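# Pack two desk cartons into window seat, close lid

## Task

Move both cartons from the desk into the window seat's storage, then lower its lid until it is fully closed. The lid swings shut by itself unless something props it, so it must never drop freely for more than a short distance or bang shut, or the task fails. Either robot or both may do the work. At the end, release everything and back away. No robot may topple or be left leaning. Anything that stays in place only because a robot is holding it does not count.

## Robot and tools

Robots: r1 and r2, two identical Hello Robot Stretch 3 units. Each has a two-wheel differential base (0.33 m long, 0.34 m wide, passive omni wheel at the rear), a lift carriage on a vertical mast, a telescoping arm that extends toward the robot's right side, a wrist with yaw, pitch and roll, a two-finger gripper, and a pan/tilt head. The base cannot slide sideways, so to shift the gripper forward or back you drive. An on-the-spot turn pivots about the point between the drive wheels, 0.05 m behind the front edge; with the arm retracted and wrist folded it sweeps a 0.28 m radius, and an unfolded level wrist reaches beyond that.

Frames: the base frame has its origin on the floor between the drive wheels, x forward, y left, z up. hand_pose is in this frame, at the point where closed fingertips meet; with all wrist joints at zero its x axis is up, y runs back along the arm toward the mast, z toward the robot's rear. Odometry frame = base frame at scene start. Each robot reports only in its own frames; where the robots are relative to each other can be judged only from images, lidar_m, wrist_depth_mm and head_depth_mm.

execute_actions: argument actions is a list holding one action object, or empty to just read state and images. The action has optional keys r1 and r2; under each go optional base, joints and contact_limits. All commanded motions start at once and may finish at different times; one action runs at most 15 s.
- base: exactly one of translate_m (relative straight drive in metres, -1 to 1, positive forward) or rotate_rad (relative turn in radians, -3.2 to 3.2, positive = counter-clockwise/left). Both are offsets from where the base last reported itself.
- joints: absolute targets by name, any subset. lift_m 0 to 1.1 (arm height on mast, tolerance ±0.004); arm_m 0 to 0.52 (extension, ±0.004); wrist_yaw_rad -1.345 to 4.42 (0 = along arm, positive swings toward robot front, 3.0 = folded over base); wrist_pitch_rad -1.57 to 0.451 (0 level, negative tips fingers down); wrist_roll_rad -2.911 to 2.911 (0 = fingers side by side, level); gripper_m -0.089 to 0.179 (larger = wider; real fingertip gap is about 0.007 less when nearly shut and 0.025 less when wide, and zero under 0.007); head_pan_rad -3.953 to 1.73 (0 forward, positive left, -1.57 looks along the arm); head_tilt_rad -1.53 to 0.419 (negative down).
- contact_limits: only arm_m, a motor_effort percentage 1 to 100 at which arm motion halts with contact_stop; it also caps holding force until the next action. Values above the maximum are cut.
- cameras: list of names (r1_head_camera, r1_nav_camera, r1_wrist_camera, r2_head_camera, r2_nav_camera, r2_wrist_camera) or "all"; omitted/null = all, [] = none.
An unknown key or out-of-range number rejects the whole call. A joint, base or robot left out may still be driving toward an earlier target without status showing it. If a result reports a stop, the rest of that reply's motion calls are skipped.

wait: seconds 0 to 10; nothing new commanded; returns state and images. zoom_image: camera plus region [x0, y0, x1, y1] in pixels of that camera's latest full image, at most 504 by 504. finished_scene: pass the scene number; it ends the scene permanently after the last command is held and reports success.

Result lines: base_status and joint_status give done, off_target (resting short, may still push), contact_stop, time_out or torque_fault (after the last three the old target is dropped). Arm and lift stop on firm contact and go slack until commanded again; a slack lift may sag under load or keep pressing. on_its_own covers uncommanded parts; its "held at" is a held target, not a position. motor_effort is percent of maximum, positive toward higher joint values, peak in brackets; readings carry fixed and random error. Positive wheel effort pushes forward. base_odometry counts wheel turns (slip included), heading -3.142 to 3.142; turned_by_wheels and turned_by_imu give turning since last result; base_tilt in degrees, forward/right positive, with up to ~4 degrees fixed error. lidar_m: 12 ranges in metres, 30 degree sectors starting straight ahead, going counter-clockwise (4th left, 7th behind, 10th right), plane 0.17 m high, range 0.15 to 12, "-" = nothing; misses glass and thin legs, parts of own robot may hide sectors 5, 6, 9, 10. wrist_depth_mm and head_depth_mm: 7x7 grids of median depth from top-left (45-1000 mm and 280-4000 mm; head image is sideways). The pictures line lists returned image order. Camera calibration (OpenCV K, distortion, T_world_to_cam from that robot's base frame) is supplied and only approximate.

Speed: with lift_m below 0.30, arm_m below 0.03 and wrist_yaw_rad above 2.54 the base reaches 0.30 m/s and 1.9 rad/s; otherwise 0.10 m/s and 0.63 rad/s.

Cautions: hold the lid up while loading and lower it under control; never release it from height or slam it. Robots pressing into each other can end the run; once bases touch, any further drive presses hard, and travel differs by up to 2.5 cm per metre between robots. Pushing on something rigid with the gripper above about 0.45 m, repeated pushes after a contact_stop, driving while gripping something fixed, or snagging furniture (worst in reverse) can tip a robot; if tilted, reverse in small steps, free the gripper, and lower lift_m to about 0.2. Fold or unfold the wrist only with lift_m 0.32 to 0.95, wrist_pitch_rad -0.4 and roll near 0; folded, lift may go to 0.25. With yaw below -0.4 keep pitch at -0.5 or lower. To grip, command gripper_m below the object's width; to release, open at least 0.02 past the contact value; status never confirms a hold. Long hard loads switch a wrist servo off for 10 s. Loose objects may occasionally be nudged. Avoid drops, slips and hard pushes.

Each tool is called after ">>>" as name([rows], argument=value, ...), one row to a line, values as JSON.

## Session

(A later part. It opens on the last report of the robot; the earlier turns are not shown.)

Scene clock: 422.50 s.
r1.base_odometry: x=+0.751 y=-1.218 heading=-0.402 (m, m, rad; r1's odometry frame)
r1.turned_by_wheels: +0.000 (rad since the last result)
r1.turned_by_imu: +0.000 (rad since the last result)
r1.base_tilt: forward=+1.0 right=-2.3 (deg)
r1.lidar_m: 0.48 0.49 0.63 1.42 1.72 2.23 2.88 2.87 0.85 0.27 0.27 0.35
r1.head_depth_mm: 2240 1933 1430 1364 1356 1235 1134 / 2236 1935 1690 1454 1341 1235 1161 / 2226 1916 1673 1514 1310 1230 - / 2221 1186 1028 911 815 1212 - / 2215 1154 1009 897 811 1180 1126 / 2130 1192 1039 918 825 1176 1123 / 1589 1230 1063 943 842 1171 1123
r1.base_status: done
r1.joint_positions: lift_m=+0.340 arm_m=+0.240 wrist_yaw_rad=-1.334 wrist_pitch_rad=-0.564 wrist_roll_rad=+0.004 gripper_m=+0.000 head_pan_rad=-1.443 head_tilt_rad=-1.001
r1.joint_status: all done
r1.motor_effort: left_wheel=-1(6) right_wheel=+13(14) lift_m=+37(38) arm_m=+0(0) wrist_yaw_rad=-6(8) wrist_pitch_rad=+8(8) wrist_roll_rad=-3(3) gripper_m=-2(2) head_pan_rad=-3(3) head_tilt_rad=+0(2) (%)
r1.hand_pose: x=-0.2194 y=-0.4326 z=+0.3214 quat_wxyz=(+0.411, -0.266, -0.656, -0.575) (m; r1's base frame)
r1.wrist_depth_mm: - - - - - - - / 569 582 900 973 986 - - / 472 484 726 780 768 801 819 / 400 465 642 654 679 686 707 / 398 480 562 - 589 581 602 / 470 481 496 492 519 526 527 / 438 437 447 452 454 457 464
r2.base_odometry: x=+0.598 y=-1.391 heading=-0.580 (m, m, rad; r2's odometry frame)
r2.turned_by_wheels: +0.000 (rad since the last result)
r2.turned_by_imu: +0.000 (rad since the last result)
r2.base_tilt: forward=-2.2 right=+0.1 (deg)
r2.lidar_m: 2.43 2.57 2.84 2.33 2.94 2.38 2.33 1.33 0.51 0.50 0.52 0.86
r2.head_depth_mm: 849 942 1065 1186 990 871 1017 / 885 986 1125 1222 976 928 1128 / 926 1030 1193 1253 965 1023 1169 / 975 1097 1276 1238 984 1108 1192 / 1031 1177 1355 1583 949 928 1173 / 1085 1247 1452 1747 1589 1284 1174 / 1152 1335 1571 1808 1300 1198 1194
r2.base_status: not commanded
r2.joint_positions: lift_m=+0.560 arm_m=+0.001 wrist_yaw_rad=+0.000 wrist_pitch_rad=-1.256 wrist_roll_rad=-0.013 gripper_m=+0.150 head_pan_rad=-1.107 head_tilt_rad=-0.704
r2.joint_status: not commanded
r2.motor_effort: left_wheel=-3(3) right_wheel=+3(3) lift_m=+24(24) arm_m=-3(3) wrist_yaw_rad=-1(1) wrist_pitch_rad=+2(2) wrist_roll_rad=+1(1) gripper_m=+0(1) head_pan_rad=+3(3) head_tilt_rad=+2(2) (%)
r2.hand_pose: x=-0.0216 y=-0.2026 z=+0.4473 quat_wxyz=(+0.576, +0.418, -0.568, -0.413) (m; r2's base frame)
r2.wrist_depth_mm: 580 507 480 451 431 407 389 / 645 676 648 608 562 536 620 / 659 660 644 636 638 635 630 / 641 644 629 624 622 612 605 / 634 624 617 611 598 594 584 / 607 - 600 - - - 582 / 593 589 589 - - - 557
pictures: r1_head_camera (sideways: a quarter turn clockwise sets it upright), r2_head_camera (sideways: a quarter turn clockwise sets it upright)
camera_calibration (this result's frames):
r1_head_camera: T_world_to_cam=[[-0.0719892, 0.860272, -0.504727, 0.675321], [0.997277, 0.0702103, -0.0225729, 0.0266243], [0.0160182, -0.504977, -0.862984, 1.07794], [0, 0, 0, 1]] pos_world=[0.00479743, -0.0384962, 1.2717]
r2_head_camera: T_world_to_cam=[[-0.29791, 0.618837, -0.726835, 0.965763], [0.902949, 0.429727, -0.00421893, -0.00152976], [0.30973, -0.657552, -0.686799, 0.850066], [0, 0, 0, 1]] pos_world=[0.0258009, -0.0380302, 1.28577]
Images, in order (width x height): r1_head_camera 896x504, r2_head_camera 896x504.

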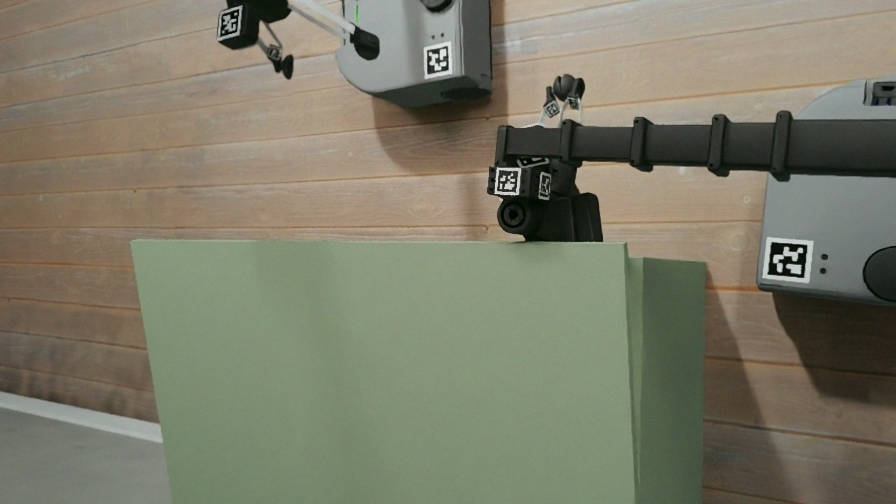

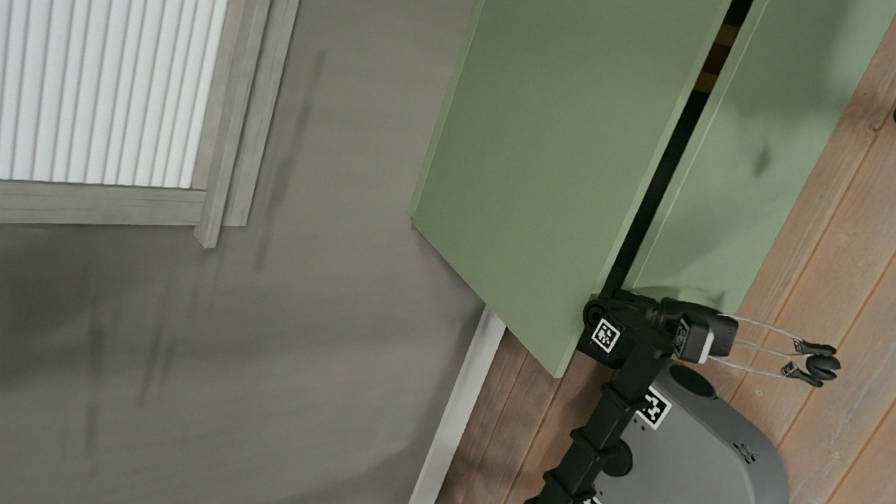

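>>> execute_actions([
  {"r1":{"base":{"translate_m":-0.005},"joints":{"lift_m":0.30}},"r2":{"base":{"translate_m":-0.1}}},
], cameras=["r1_head_camera"])

>>> execute_actions([
  {"r1":{"base":{"translate_m":-0.003},"joints":{"lift_m":0.25}}},
], cameras=[])

>>> execute_actions([
  {"r1":{"joints":{"lift_m":0.215}}},
], cameras=["r1_head_camera","r2_head_camera"])

Scene clock: 433.57 s.
r1.base_odometry: x=+0.746 y=-1.216 heading=-0.402 (m, m, rad; r1's odometry frame)
r1.turned_by_wheels: +0.000 (rad since the last result)
r1.turned_by_imu: +0.000 (rad since the last result)
r1.base_tilt: forward=+0.9 right=-2.0 (deg)
r1.lidar_m: 0.49 0.49 0.64 1.44 1.73 2.23 2.87 2.88 0.93 0.27 0.27 0.35
r1.head_depth_mm: 2247 1819 1459 1433 1357 1232 1133 / 2251 1928 1685 1466 1352 1234 1154 / 2228 1919 1682 1498 - 1228 - / 2219 1236 1077 958 842 1204 - / 2216 1201 1052 933 842 1180 1126 / 2138 1223 1067 946 850 1178 1122 / 1616 1244 1084 964 859 1174 1124
r1.base_status: done
r1.joint_positions: lift_m=+0.300 arm_m=+0.240 wrist_yaw_rad=-1.335 wrist_pitch_rad=-0.564 wrist_roll_rad=+0.004 gripper_m=+0.000 head_pan_rad=-1.443 head_tilt_rad=-1.001
r1.joint_status: all done
r1.motor_effort: left_wheel=+0(4) right_wheel=+11(11) lift_m=+37(38) arm_m=-1(0) wrist_yaw_rad=-5(6) wrist_pitch_rad=+8(8) wrist_roll_rad=-3(3) gripper_m=-2(2) head_pan_rad=-2(2) head_tilt_rad=+2(1) (%)
r1.hand_pose: x=-0.2195 y=-0.4324 z=+0.2813 quat_wxyz=(+0.410, -0.267, -0.656, -0.575) (m; r1's base frame)
r1.wrist_depth_mm: 563 - - - - - - / 496 630 841 867 854 891 934 / 447 640 680 702 718 750 744 / 451 547 587 601 610 621 641 / 462 499 510 - 533 530 551 / 440 444 450 447 466 467 475 / 390 400 405 404 411 418 421
r2.base_odometry: x=+0.515 y=-1.336 heading=-0.580 (m, m, rad; r2's odometry frame)
r2.turned_by_wheels: +0.000 (rad since the last result)
r2.turned_by_imu: -0.001 (rad since the last result)
r2.base_tilt: forward=-2.2 right=+0.0 (deg)
r2.lidar_m: 2.52 2.67 2.85 2.36 2.49 2.28 2.23 1.32 0.50 0.49 0.52 0.74
r2.head_depth_mm: 842 935 1059 1183 1021 870 1004 / 880 978 1120 1229 1017 908 1126 / 924 1027 1192 1259 1008 972 1171 / 964 1074 1266 1249 999 1086 1195 / 1021 1165 1351 1442 1024 1226 1191 / 1088 1242 1451 1715 1015 993 1172 / 1148 1321 1573 1799 1591 1285 1197
r2.base_status: done
r2.joint_positions: lift_m=+0.560 arm_m=+0.001 wrist_yaw_rad=+0.000 wrist_pitch_rad=-1.256 wrist_roll_rad=-0.013 gripper_m=+0.150 head_pan_rad=-1.107 head_tilt_rad=-0.704
r2.joint_status: not commanded
r2.motor_effort: left_wheel=-2(9) right_wheel=+3(4) lift_m=+23(24) arm_m=-3(3) wrist_yaw_rad=-1(1) wrist_pitch_rad=+2(2) wrist_roll_rad=+1(1) gripper_m=+0(1) head_pan_rad=+3(5) head_tilt_rad=+2(2) (%)
r2.hand_pose: x=-0.0216 y=-0.2026 z=+0.4473 quat_wxyz=(+0.576, +0.418, -0.568, -0.413) (m; r2's base frame)
r2.wrist_depth_mm: 526 496 469 441 419 402 665 / 671 668 638 593 552 572 637 / 667 653 649 633 640 623 626 / 649 630 623 631 614 598 610 / 634 627 606 613 605 601 585 / 613 - 602 - - - 582 / 610 591 583 - - - 563
pictures: r1_head_camera (sideways: a quarter turn clockwise sets it upright)
camera_calibration (this result's frames):
r1_head_camera: T_world_to_cam=[[-0.0719893, 0.860272, -0.504727, 0.675321], [0.997277, 0.0702104, -0.0225729, 0.0266243], [0.0160182, -0.504977, -0.862984, 1.07794], [0, 0, 0, 1]] pos_world=[0.00479744, -0.0384962, 1.2717]
Images, in order (width x height): r1_head_camera 896x504.

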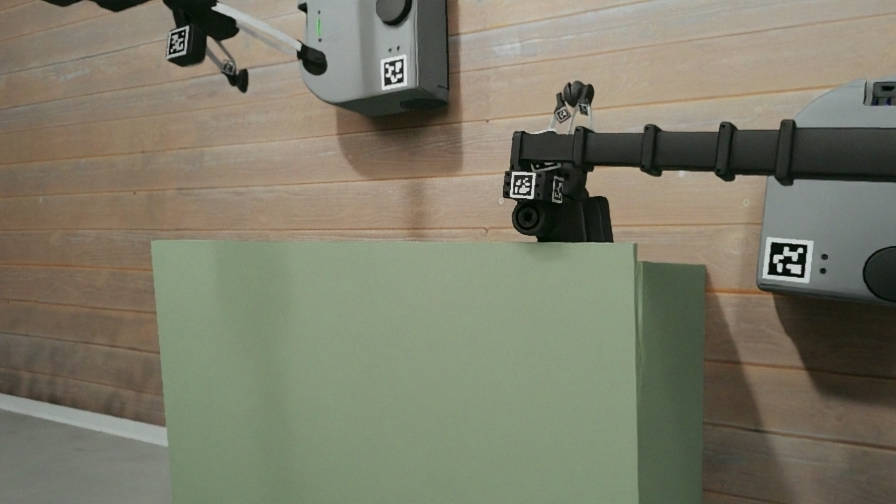

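Scene clock: 434.87 s.
r1.base_odometry: x=+0.743 y=-1.215 heading=-0.403 (m, m, rad; r1's odometry frame)
r1.turned_by_wheels: +0.000 (rad since the last result)
r1.turned_by_imu: +0.000 (rad since the last result)
r1.base_tilt: forward=+0.9 right=-2.2 (deg)
r1.lidar_m: 0.49 0.50 0.64 1.45 1.73 2.23 2.87 2.87 0.93 0.27 0.27 0.35
r1.head_depth_mm: 2227 1831 1449 1437 1356 1239 1138 / 2232 1930 1660 1466 1359 1236 1157 / 2239 1917 1688 1492 1313 1228 - / 2221 1880 1145 1016 895 1209 - / 2207 1255 1100 981 882 1177 1126 / 2148 1251 1097 984 885 1175 1122 / 1618 1259 1100 980 885 1174 1117
r1.base_status: done
r1.joint_positions: lift_m=+0.250 arm_m=+0.240 wrist_yaw_rad=-1.337 wrist_pitch_rad=-0.564 wrist_roll_rad=+0.004 gripper_m=+0.000 head_pan_rad=-1.443 head_tilt_rad=-1.001
r1.joint_status: all done
r1.motor_effort: left_wheel=+0(2) right_wheel=+8(8) lift_m=+39(36) arm_m=-1(1) wrist_yaw_rad=-4(5) wrist_pitch_rad=+8(8) wrist_roll_rad=-3(3) gripper_m=-2(1) head_pan_rad=-3(1) head_tilt_rad=+1(1) (%)
r1.hand_pose: x=-0.2196 y=-0.4320 z=+0.2313 quat_wxyz=(+0.410, -0.267, -0.656, -0.575) (m; r1's base frame)
r1.wrist_depth_mm: 495 868 959 984 - - - / 437 634 736 757 762 787 838 / 438 588 607 612 625 643 665 / 454 504 515 520 520 537 553 / 439 443 443 - 456 471 481 / 384 386 394 392 407 414 420 / 348 349 356 361 361 368 377
r2.base_odometry: x=+0.515 y=-1.336 heading=-0.580 (m, m, rad; r2's odometry frame)
r2.turned_by_wheels: +0.000 (rad since the last result)
r2.turned_by_imu: +0.000 (rad since the last result)
r2.base_tilt: forward=-2.2 right=+0.1 (deg)
r2.lidar_m: 2.53 2.67 2.84 2.35 2.49 2.28 2.23 1.32 0.50 0.49 0.52 0.74
r2.head_depth_mm: 842 937 1053 1190 1051 897 1006 / 882 983 1118 1231 1049 937 1121 / 922 1024 1186 1270 1050 965 1169 / 962 1073 1262 1270 1051 1084 1193 / 1027 1168 1354 1481 1053 1225 1194 / 1085 1242 1458 1733 1075 1007 1174 / 1149 1323 1566 1802 1592 1275 1195
r2.base_status: not commanded
r2.joint_positions: lift_m=+0.560 arm_m=+0.001 wrist_yaw_rad=+0.000 wrist_pitch_rad=-1.256 wrist_roll_rad=-0.013 gripper_m=+0.150 head_pan_rad=-1.107 head_tilt_rad=-0.704
r2.joint_status: not commanded
r2.motor_effort: left_wheel=-1(3) right_wheel=+3(3) lift_m=+24(23) arm_m=-3(3) wrist_yaw_rad=+0(1) wrist_pitch_rad=+2(2) wrist_roll_rad=+1(1) gripper_m=+0(0) head_pan_rad=+4(4) head_tilt_rad=+1(2) (%)
r2.hand_pose: x=-0.0216 y=-0.2026 z=+0.4473 quat_wxyz=(+0.576, +0.418, -0.568, -0.413) (m; r2's base frame)
r2.wrist_depth_mm: 522 494 464 446 421 400 656 / 684 670 641 591 554 569 640 / 664 656 643 644 626 632 627 / 643 637 637 615 611 606 599 / 631 627 615 607 603 588 583 / 615 - 593 - - - 582 / 598 606 587 - - - 562
pictures: none
No camera images: the call's "cameras" was empty. Leave "cameras" out to get every camera's image.

Scene clock: 436.60 s.
r1.base_odometry: x=+0.743 y=-1.215 heading=-0.402 (m, m, rad; r1's odometry frame)
r1.turned_by_wheels: +0.000 (rad since the last result)
r1.turned_by_imu: +0.001 (rad since the last result)
r1.base_tilt: forward=+0.8 right=-2.1 (deg)
r1.lidar_m: 0.49 0.50 0.64 1.45 1.72 2.23 2.86 2.87 0.93 0.27 0.27 0.36
r1.head_depth_mm: 2277 1817 1459 1438 1355 1237 1136 / 2231 1922 1687 1462 1360 1233 1154 / 2237 1930 1686 1497 1389 1240 - / 2215 1877 1161 1028 910 1209 - / 2207 1269 1119 993 896 1184 1122 / 2158 1266 1110 992 895 1176 1125 / 1612 1266 1108 993 893 1172 1120
r1.base_status: not commanded
r1.joint_positions: lift_m=+0.216 arm_m=+0.240 wrist_yaw_rad=-1.339 wrist_pitch_rad=-0.565 wrist_roll_rad=+0.004 gripper_m=+0.000 head_pan_rad=-1.443 head_tilt_rad=-1.000
r1.joint_status: all done
r1.motor_effort: left_wheel=+2(3) right_wheel=-1(8) lift_m=+16(38) arm_m=-1(0) wrist_yaw_rad=-1(3) wrist_pitch_rad=+8(9) wrist_roll_rad=-3(3) gripper_m=-2(3) head_pan_rad=-2(3) head_tilt_rad=+1(0) (%)
r1.hand_pose: x=-0.2195 y=-0.4316 z=+0.1969 quat_wxyz=(+0.409, -0.268, -0.655, -0.576) (m; r1's base frame)
r1.wrist_depth_mm: 444 774 844 887 907 924 968 / 429 604 668 680 695 709 735 / 445 546 539 562 571 572 599 / 433 458 456 472 480 484 490 / 393 401 405 - 420 426 431 / 350 356 356 354 372 374 381 / 312 319 320 322 327 331 339
r2.base_odometry: x=+0.515 y=-1.336 heading=-0.580 (m, m, rad; r2's odometry frame)
r2.turned_by_wheels: +0.000 (rad since the last result)
r2.turned_by_imu: +0.000 (rad since the last result)
r2.base_tilt: forward=-2.2 right=+0.1 (deg)
r2.lidar_m: 2.53 2.68 2.84 2.35 2.49 2.28 2.23 1.32 0.50 0.49 0.52 0.74
r2.head_depth_mm: 843 934 1053 1187 1062 907 1000 / 880 980 1122 1236 1064 934 1125 / 926 1027 1186 1277 1067 972 1173 / 964 1076 1268 1280 1065 1085 1194 / 1022 1166 1350 1482 1069 1220 1193 / 1081 1241 1458 1743 1088 1020 1174 / 1144 1325 1562 1804 1591 1270 1195
r2.base_status: not commanded
r2.joint_positions: lift_m=+0.560 arm_m=+0.001 wrist_yaw_rad=+0.000 wrist_pitch_rad=-1.256 wrist_roll_rad=-0.013 gripper_m=+0.150 head_pan_rad=-1.107 head_tilt_rad=-0.704
r2.joint_status: not commanded
r2.motor_effort: left_wheel=-2(2) right_wheel=+3(3) lift_m=+23(23) arm_m=-3(3) wrist_yaw_rad=-1(1) wrist_pitch_rad=+2(2) wrist_roll_rad=+1(1) gripper_m=+0(2) head_pan_rad=+3(4) head_tilt_rad=+2(2) (%)
r2.hand_pose: x=-0.0216 y=-0.2026 z=+0.4473 quat_wxyz=(+0.576, +0.418, -0.568, -0.413) (m; r2's base frame)
r2.wrist_depth_mm: 531 498 467 446 420 396 646 / 687 661 638 598 559 578 636 / 668 649 644 647 631 632 616 / 640 646 637 628 621 611 610 / 632 625 619 614 595 602 587 / 605 - 601 - - - 573 / 592 585 588 - - - 553
pictures: r1_head_camera (sideways: a quarter turn clockwise sets it upright), r2_head_camera (sideways: a quarter turn clockwise sets it upright)
camera_calibration (this result's frames):
r1_head_camera: T_world_to_cam=[[-0.0718912, 0.859799, -0.505547, 0.67639], [0.997283, 0.0701462, -0.0225185, 0.0265535], [0.0161008, -0.505792, -0.862505, 1.07731], [0, 0, 0, 1]] pos_world=[0.00479943, -0.0385246, 1.27173]
r2_head_camera: T_world_to_cam=[[-0.29791, 0.618837, -0.726835, 0.965763], [0.902949, 0.429727, -0.00421893, -0.00152976], [0.30973, -0.657552, -0.686799, 0.850066], [0, 0, 0, 1]] pos_world=[0.0258009, -0.0380302, 1.28577]
Images, in order (width x height): r1_head_camera 896x504, r2_head_camera 896x504.

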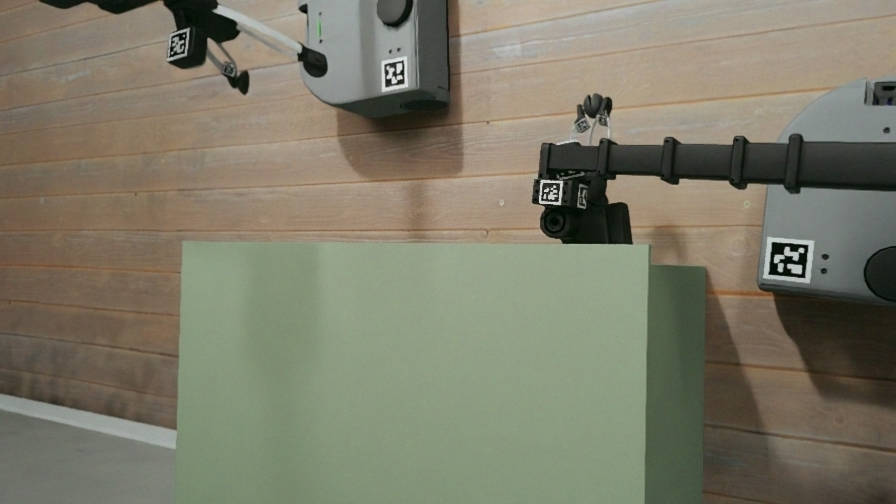

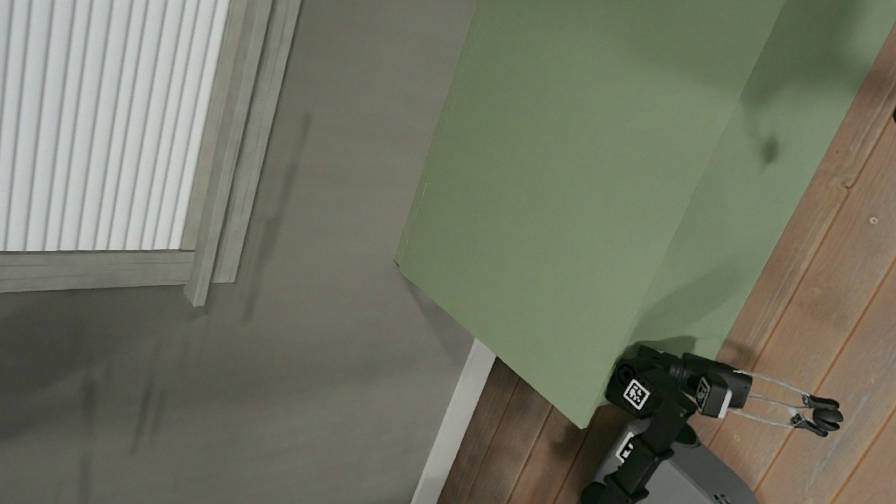

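>>> execute_actions([
  {"r1":{"base":{"translate_m":-0.2},"joints":{"arm_m":0.12}}},
], cameras=[])

>>> finished_scene(scene=1)

Scene clock: 444.40 s.
r1.base_odometry: x=+0.559 y=-1.137 heading=-0.402 (m, m, rad; r1's odometry frame)
r1.turned_by_wheels: +0.000 (rad since the last result)
r1.turned_by_imu: +0.000 (rad since the last result)
r1.base_tilt: forward=+1.0 right=-2.1 (deg)
r1.lidar_m: 0.69 0.70 0.90 1.68 1.71 2.21 3.05 2.67 0.86 0.86 0.35 0.38
r1.head_depth_mm: 948 1935 1481 1462 1359 1233 1137 / 907 1857 1485 1441 1356 1230 1157 / 2180 1135 1472 1442 1365 1214 - / 2237 1908 1677 1498 1347 1198 - / 2209 1904 1651 1492 1348 1224 1125 / 2214 1265 1130 1022 1051 1191 1121 / 2121 1266 1109 987 893 1177 1120
r1.base_status: done
r1.joint_positions: lift_m=+0.216 arm_m=+0.120 wrist_yaw_rad=-1.339 wrist_pitch_rad=-0.565 wrist_roll_rad=+0.004 gripper_m=+0.000 head_pan_rad=-1.443 head_tilt_rad=-1.000
r1.joint_status: all done
r1.motor_effort: left_wheel=+2(2) right_wheel=-1(6) lift_m=+15(16) arm_m=-4(4) wrist_yaw_rad=-1(2) wrist_pitch_rad=+8(8) wrist_roll_rad=-3(3) gripper_m=-2(3) head_pan_rad=-2(2) head_tilt_rad=+0(0) (%)
r1.hand_pose: x=-0.2196 y=-0.3118 z=+0.1969 quat_wxyz=(+0.409, -0.268, -0.655, -0.576) (m; r1's base frame)
r1.wrist_depth_mm: 789 839 862 861 909 932 948 / 647 648 671 683 691 727 733 / 531 539 539 560 568 576 600 / 453 459 473 479 477 498 499 / 400 396 408 - 420 424 432 / 354 355 358 355 369 374 377 / 311 320 326 326 334 333 343
r2.base_odometry: x=+0.515 y=-1.336 heading=-0.580 (m, m, rad; r2's odometry frame)
r2.turned_by_wheels: +0.000 (rad since the last result)
r2.turned_by_imu: -0.001 (rad since the last result)
r2.base_tilt: forward=-2.2 right=+0.1 (deg)
r2.lidar_m: 2.53 2.66 2.84 2.35 2.49 2.28 2.23 1.32 0.50 0.49 0.52 0.74
r2.head_depth_mm: 842 936 1058 1182 1058 911 1003 / 880 982 1121 1235 1062 934 1126 / 923 1025 1187 1269 1063 972 1171 / 968 1076 1261 1273 1067 1087 1188 / 1026 1167 1345 1473 1069 1227 1195 / 1078 1241 1456 1752 1150 1334 1188 / 1144 1315 1569 1803 1592 1370 1190
r2.base_status: not commanded
r2.joint_positions: lift_m=+0.560 arm_m=+0.001 wrist_yaw_rad=+0.000 wrist_pitch_rad=-1.256 wrist_roll_rad=-0.013 gripper_m=+0.150 head_pan_rad=-1.107 head_tilt_rad=-0.704
r2.joint_status: not commanded
r2.motor_effort: left_wheel=-3(2) right_wheel=+3(3) lift_m=+23(23) arm_m=-3(3) wrist_yaw_rad=-1(1) wrist_pitch_rad=+2(2) wrist_roll_rad=+1(1) gripper_m=+0(1) head_pan_rad=+4(4) head_tilt_rad=+2(2) (%)
r2.hand_pose: x=-0.0216 y=-0.2026 z=+0.4473 quat_wxyz=(+0.576, +0.418, -0.568, -0.413) (m; r2's base frame)
r2.wrist_depth_mm: 531 495 474 443 421 399 646 / 686 670 635 595 555 564 626 / 657 660 644 640 627 631 626 / 646 643 632 623 612 611 600 / 623 620 615 608 607 593 588 / 620 - 603 - - - 576 / 602 593 580 - - - 560
pictures: none
No camera images: the call's "cameras" was empty. Leave "cameras" out to get every camera's image.

The scene is finished: the task was done.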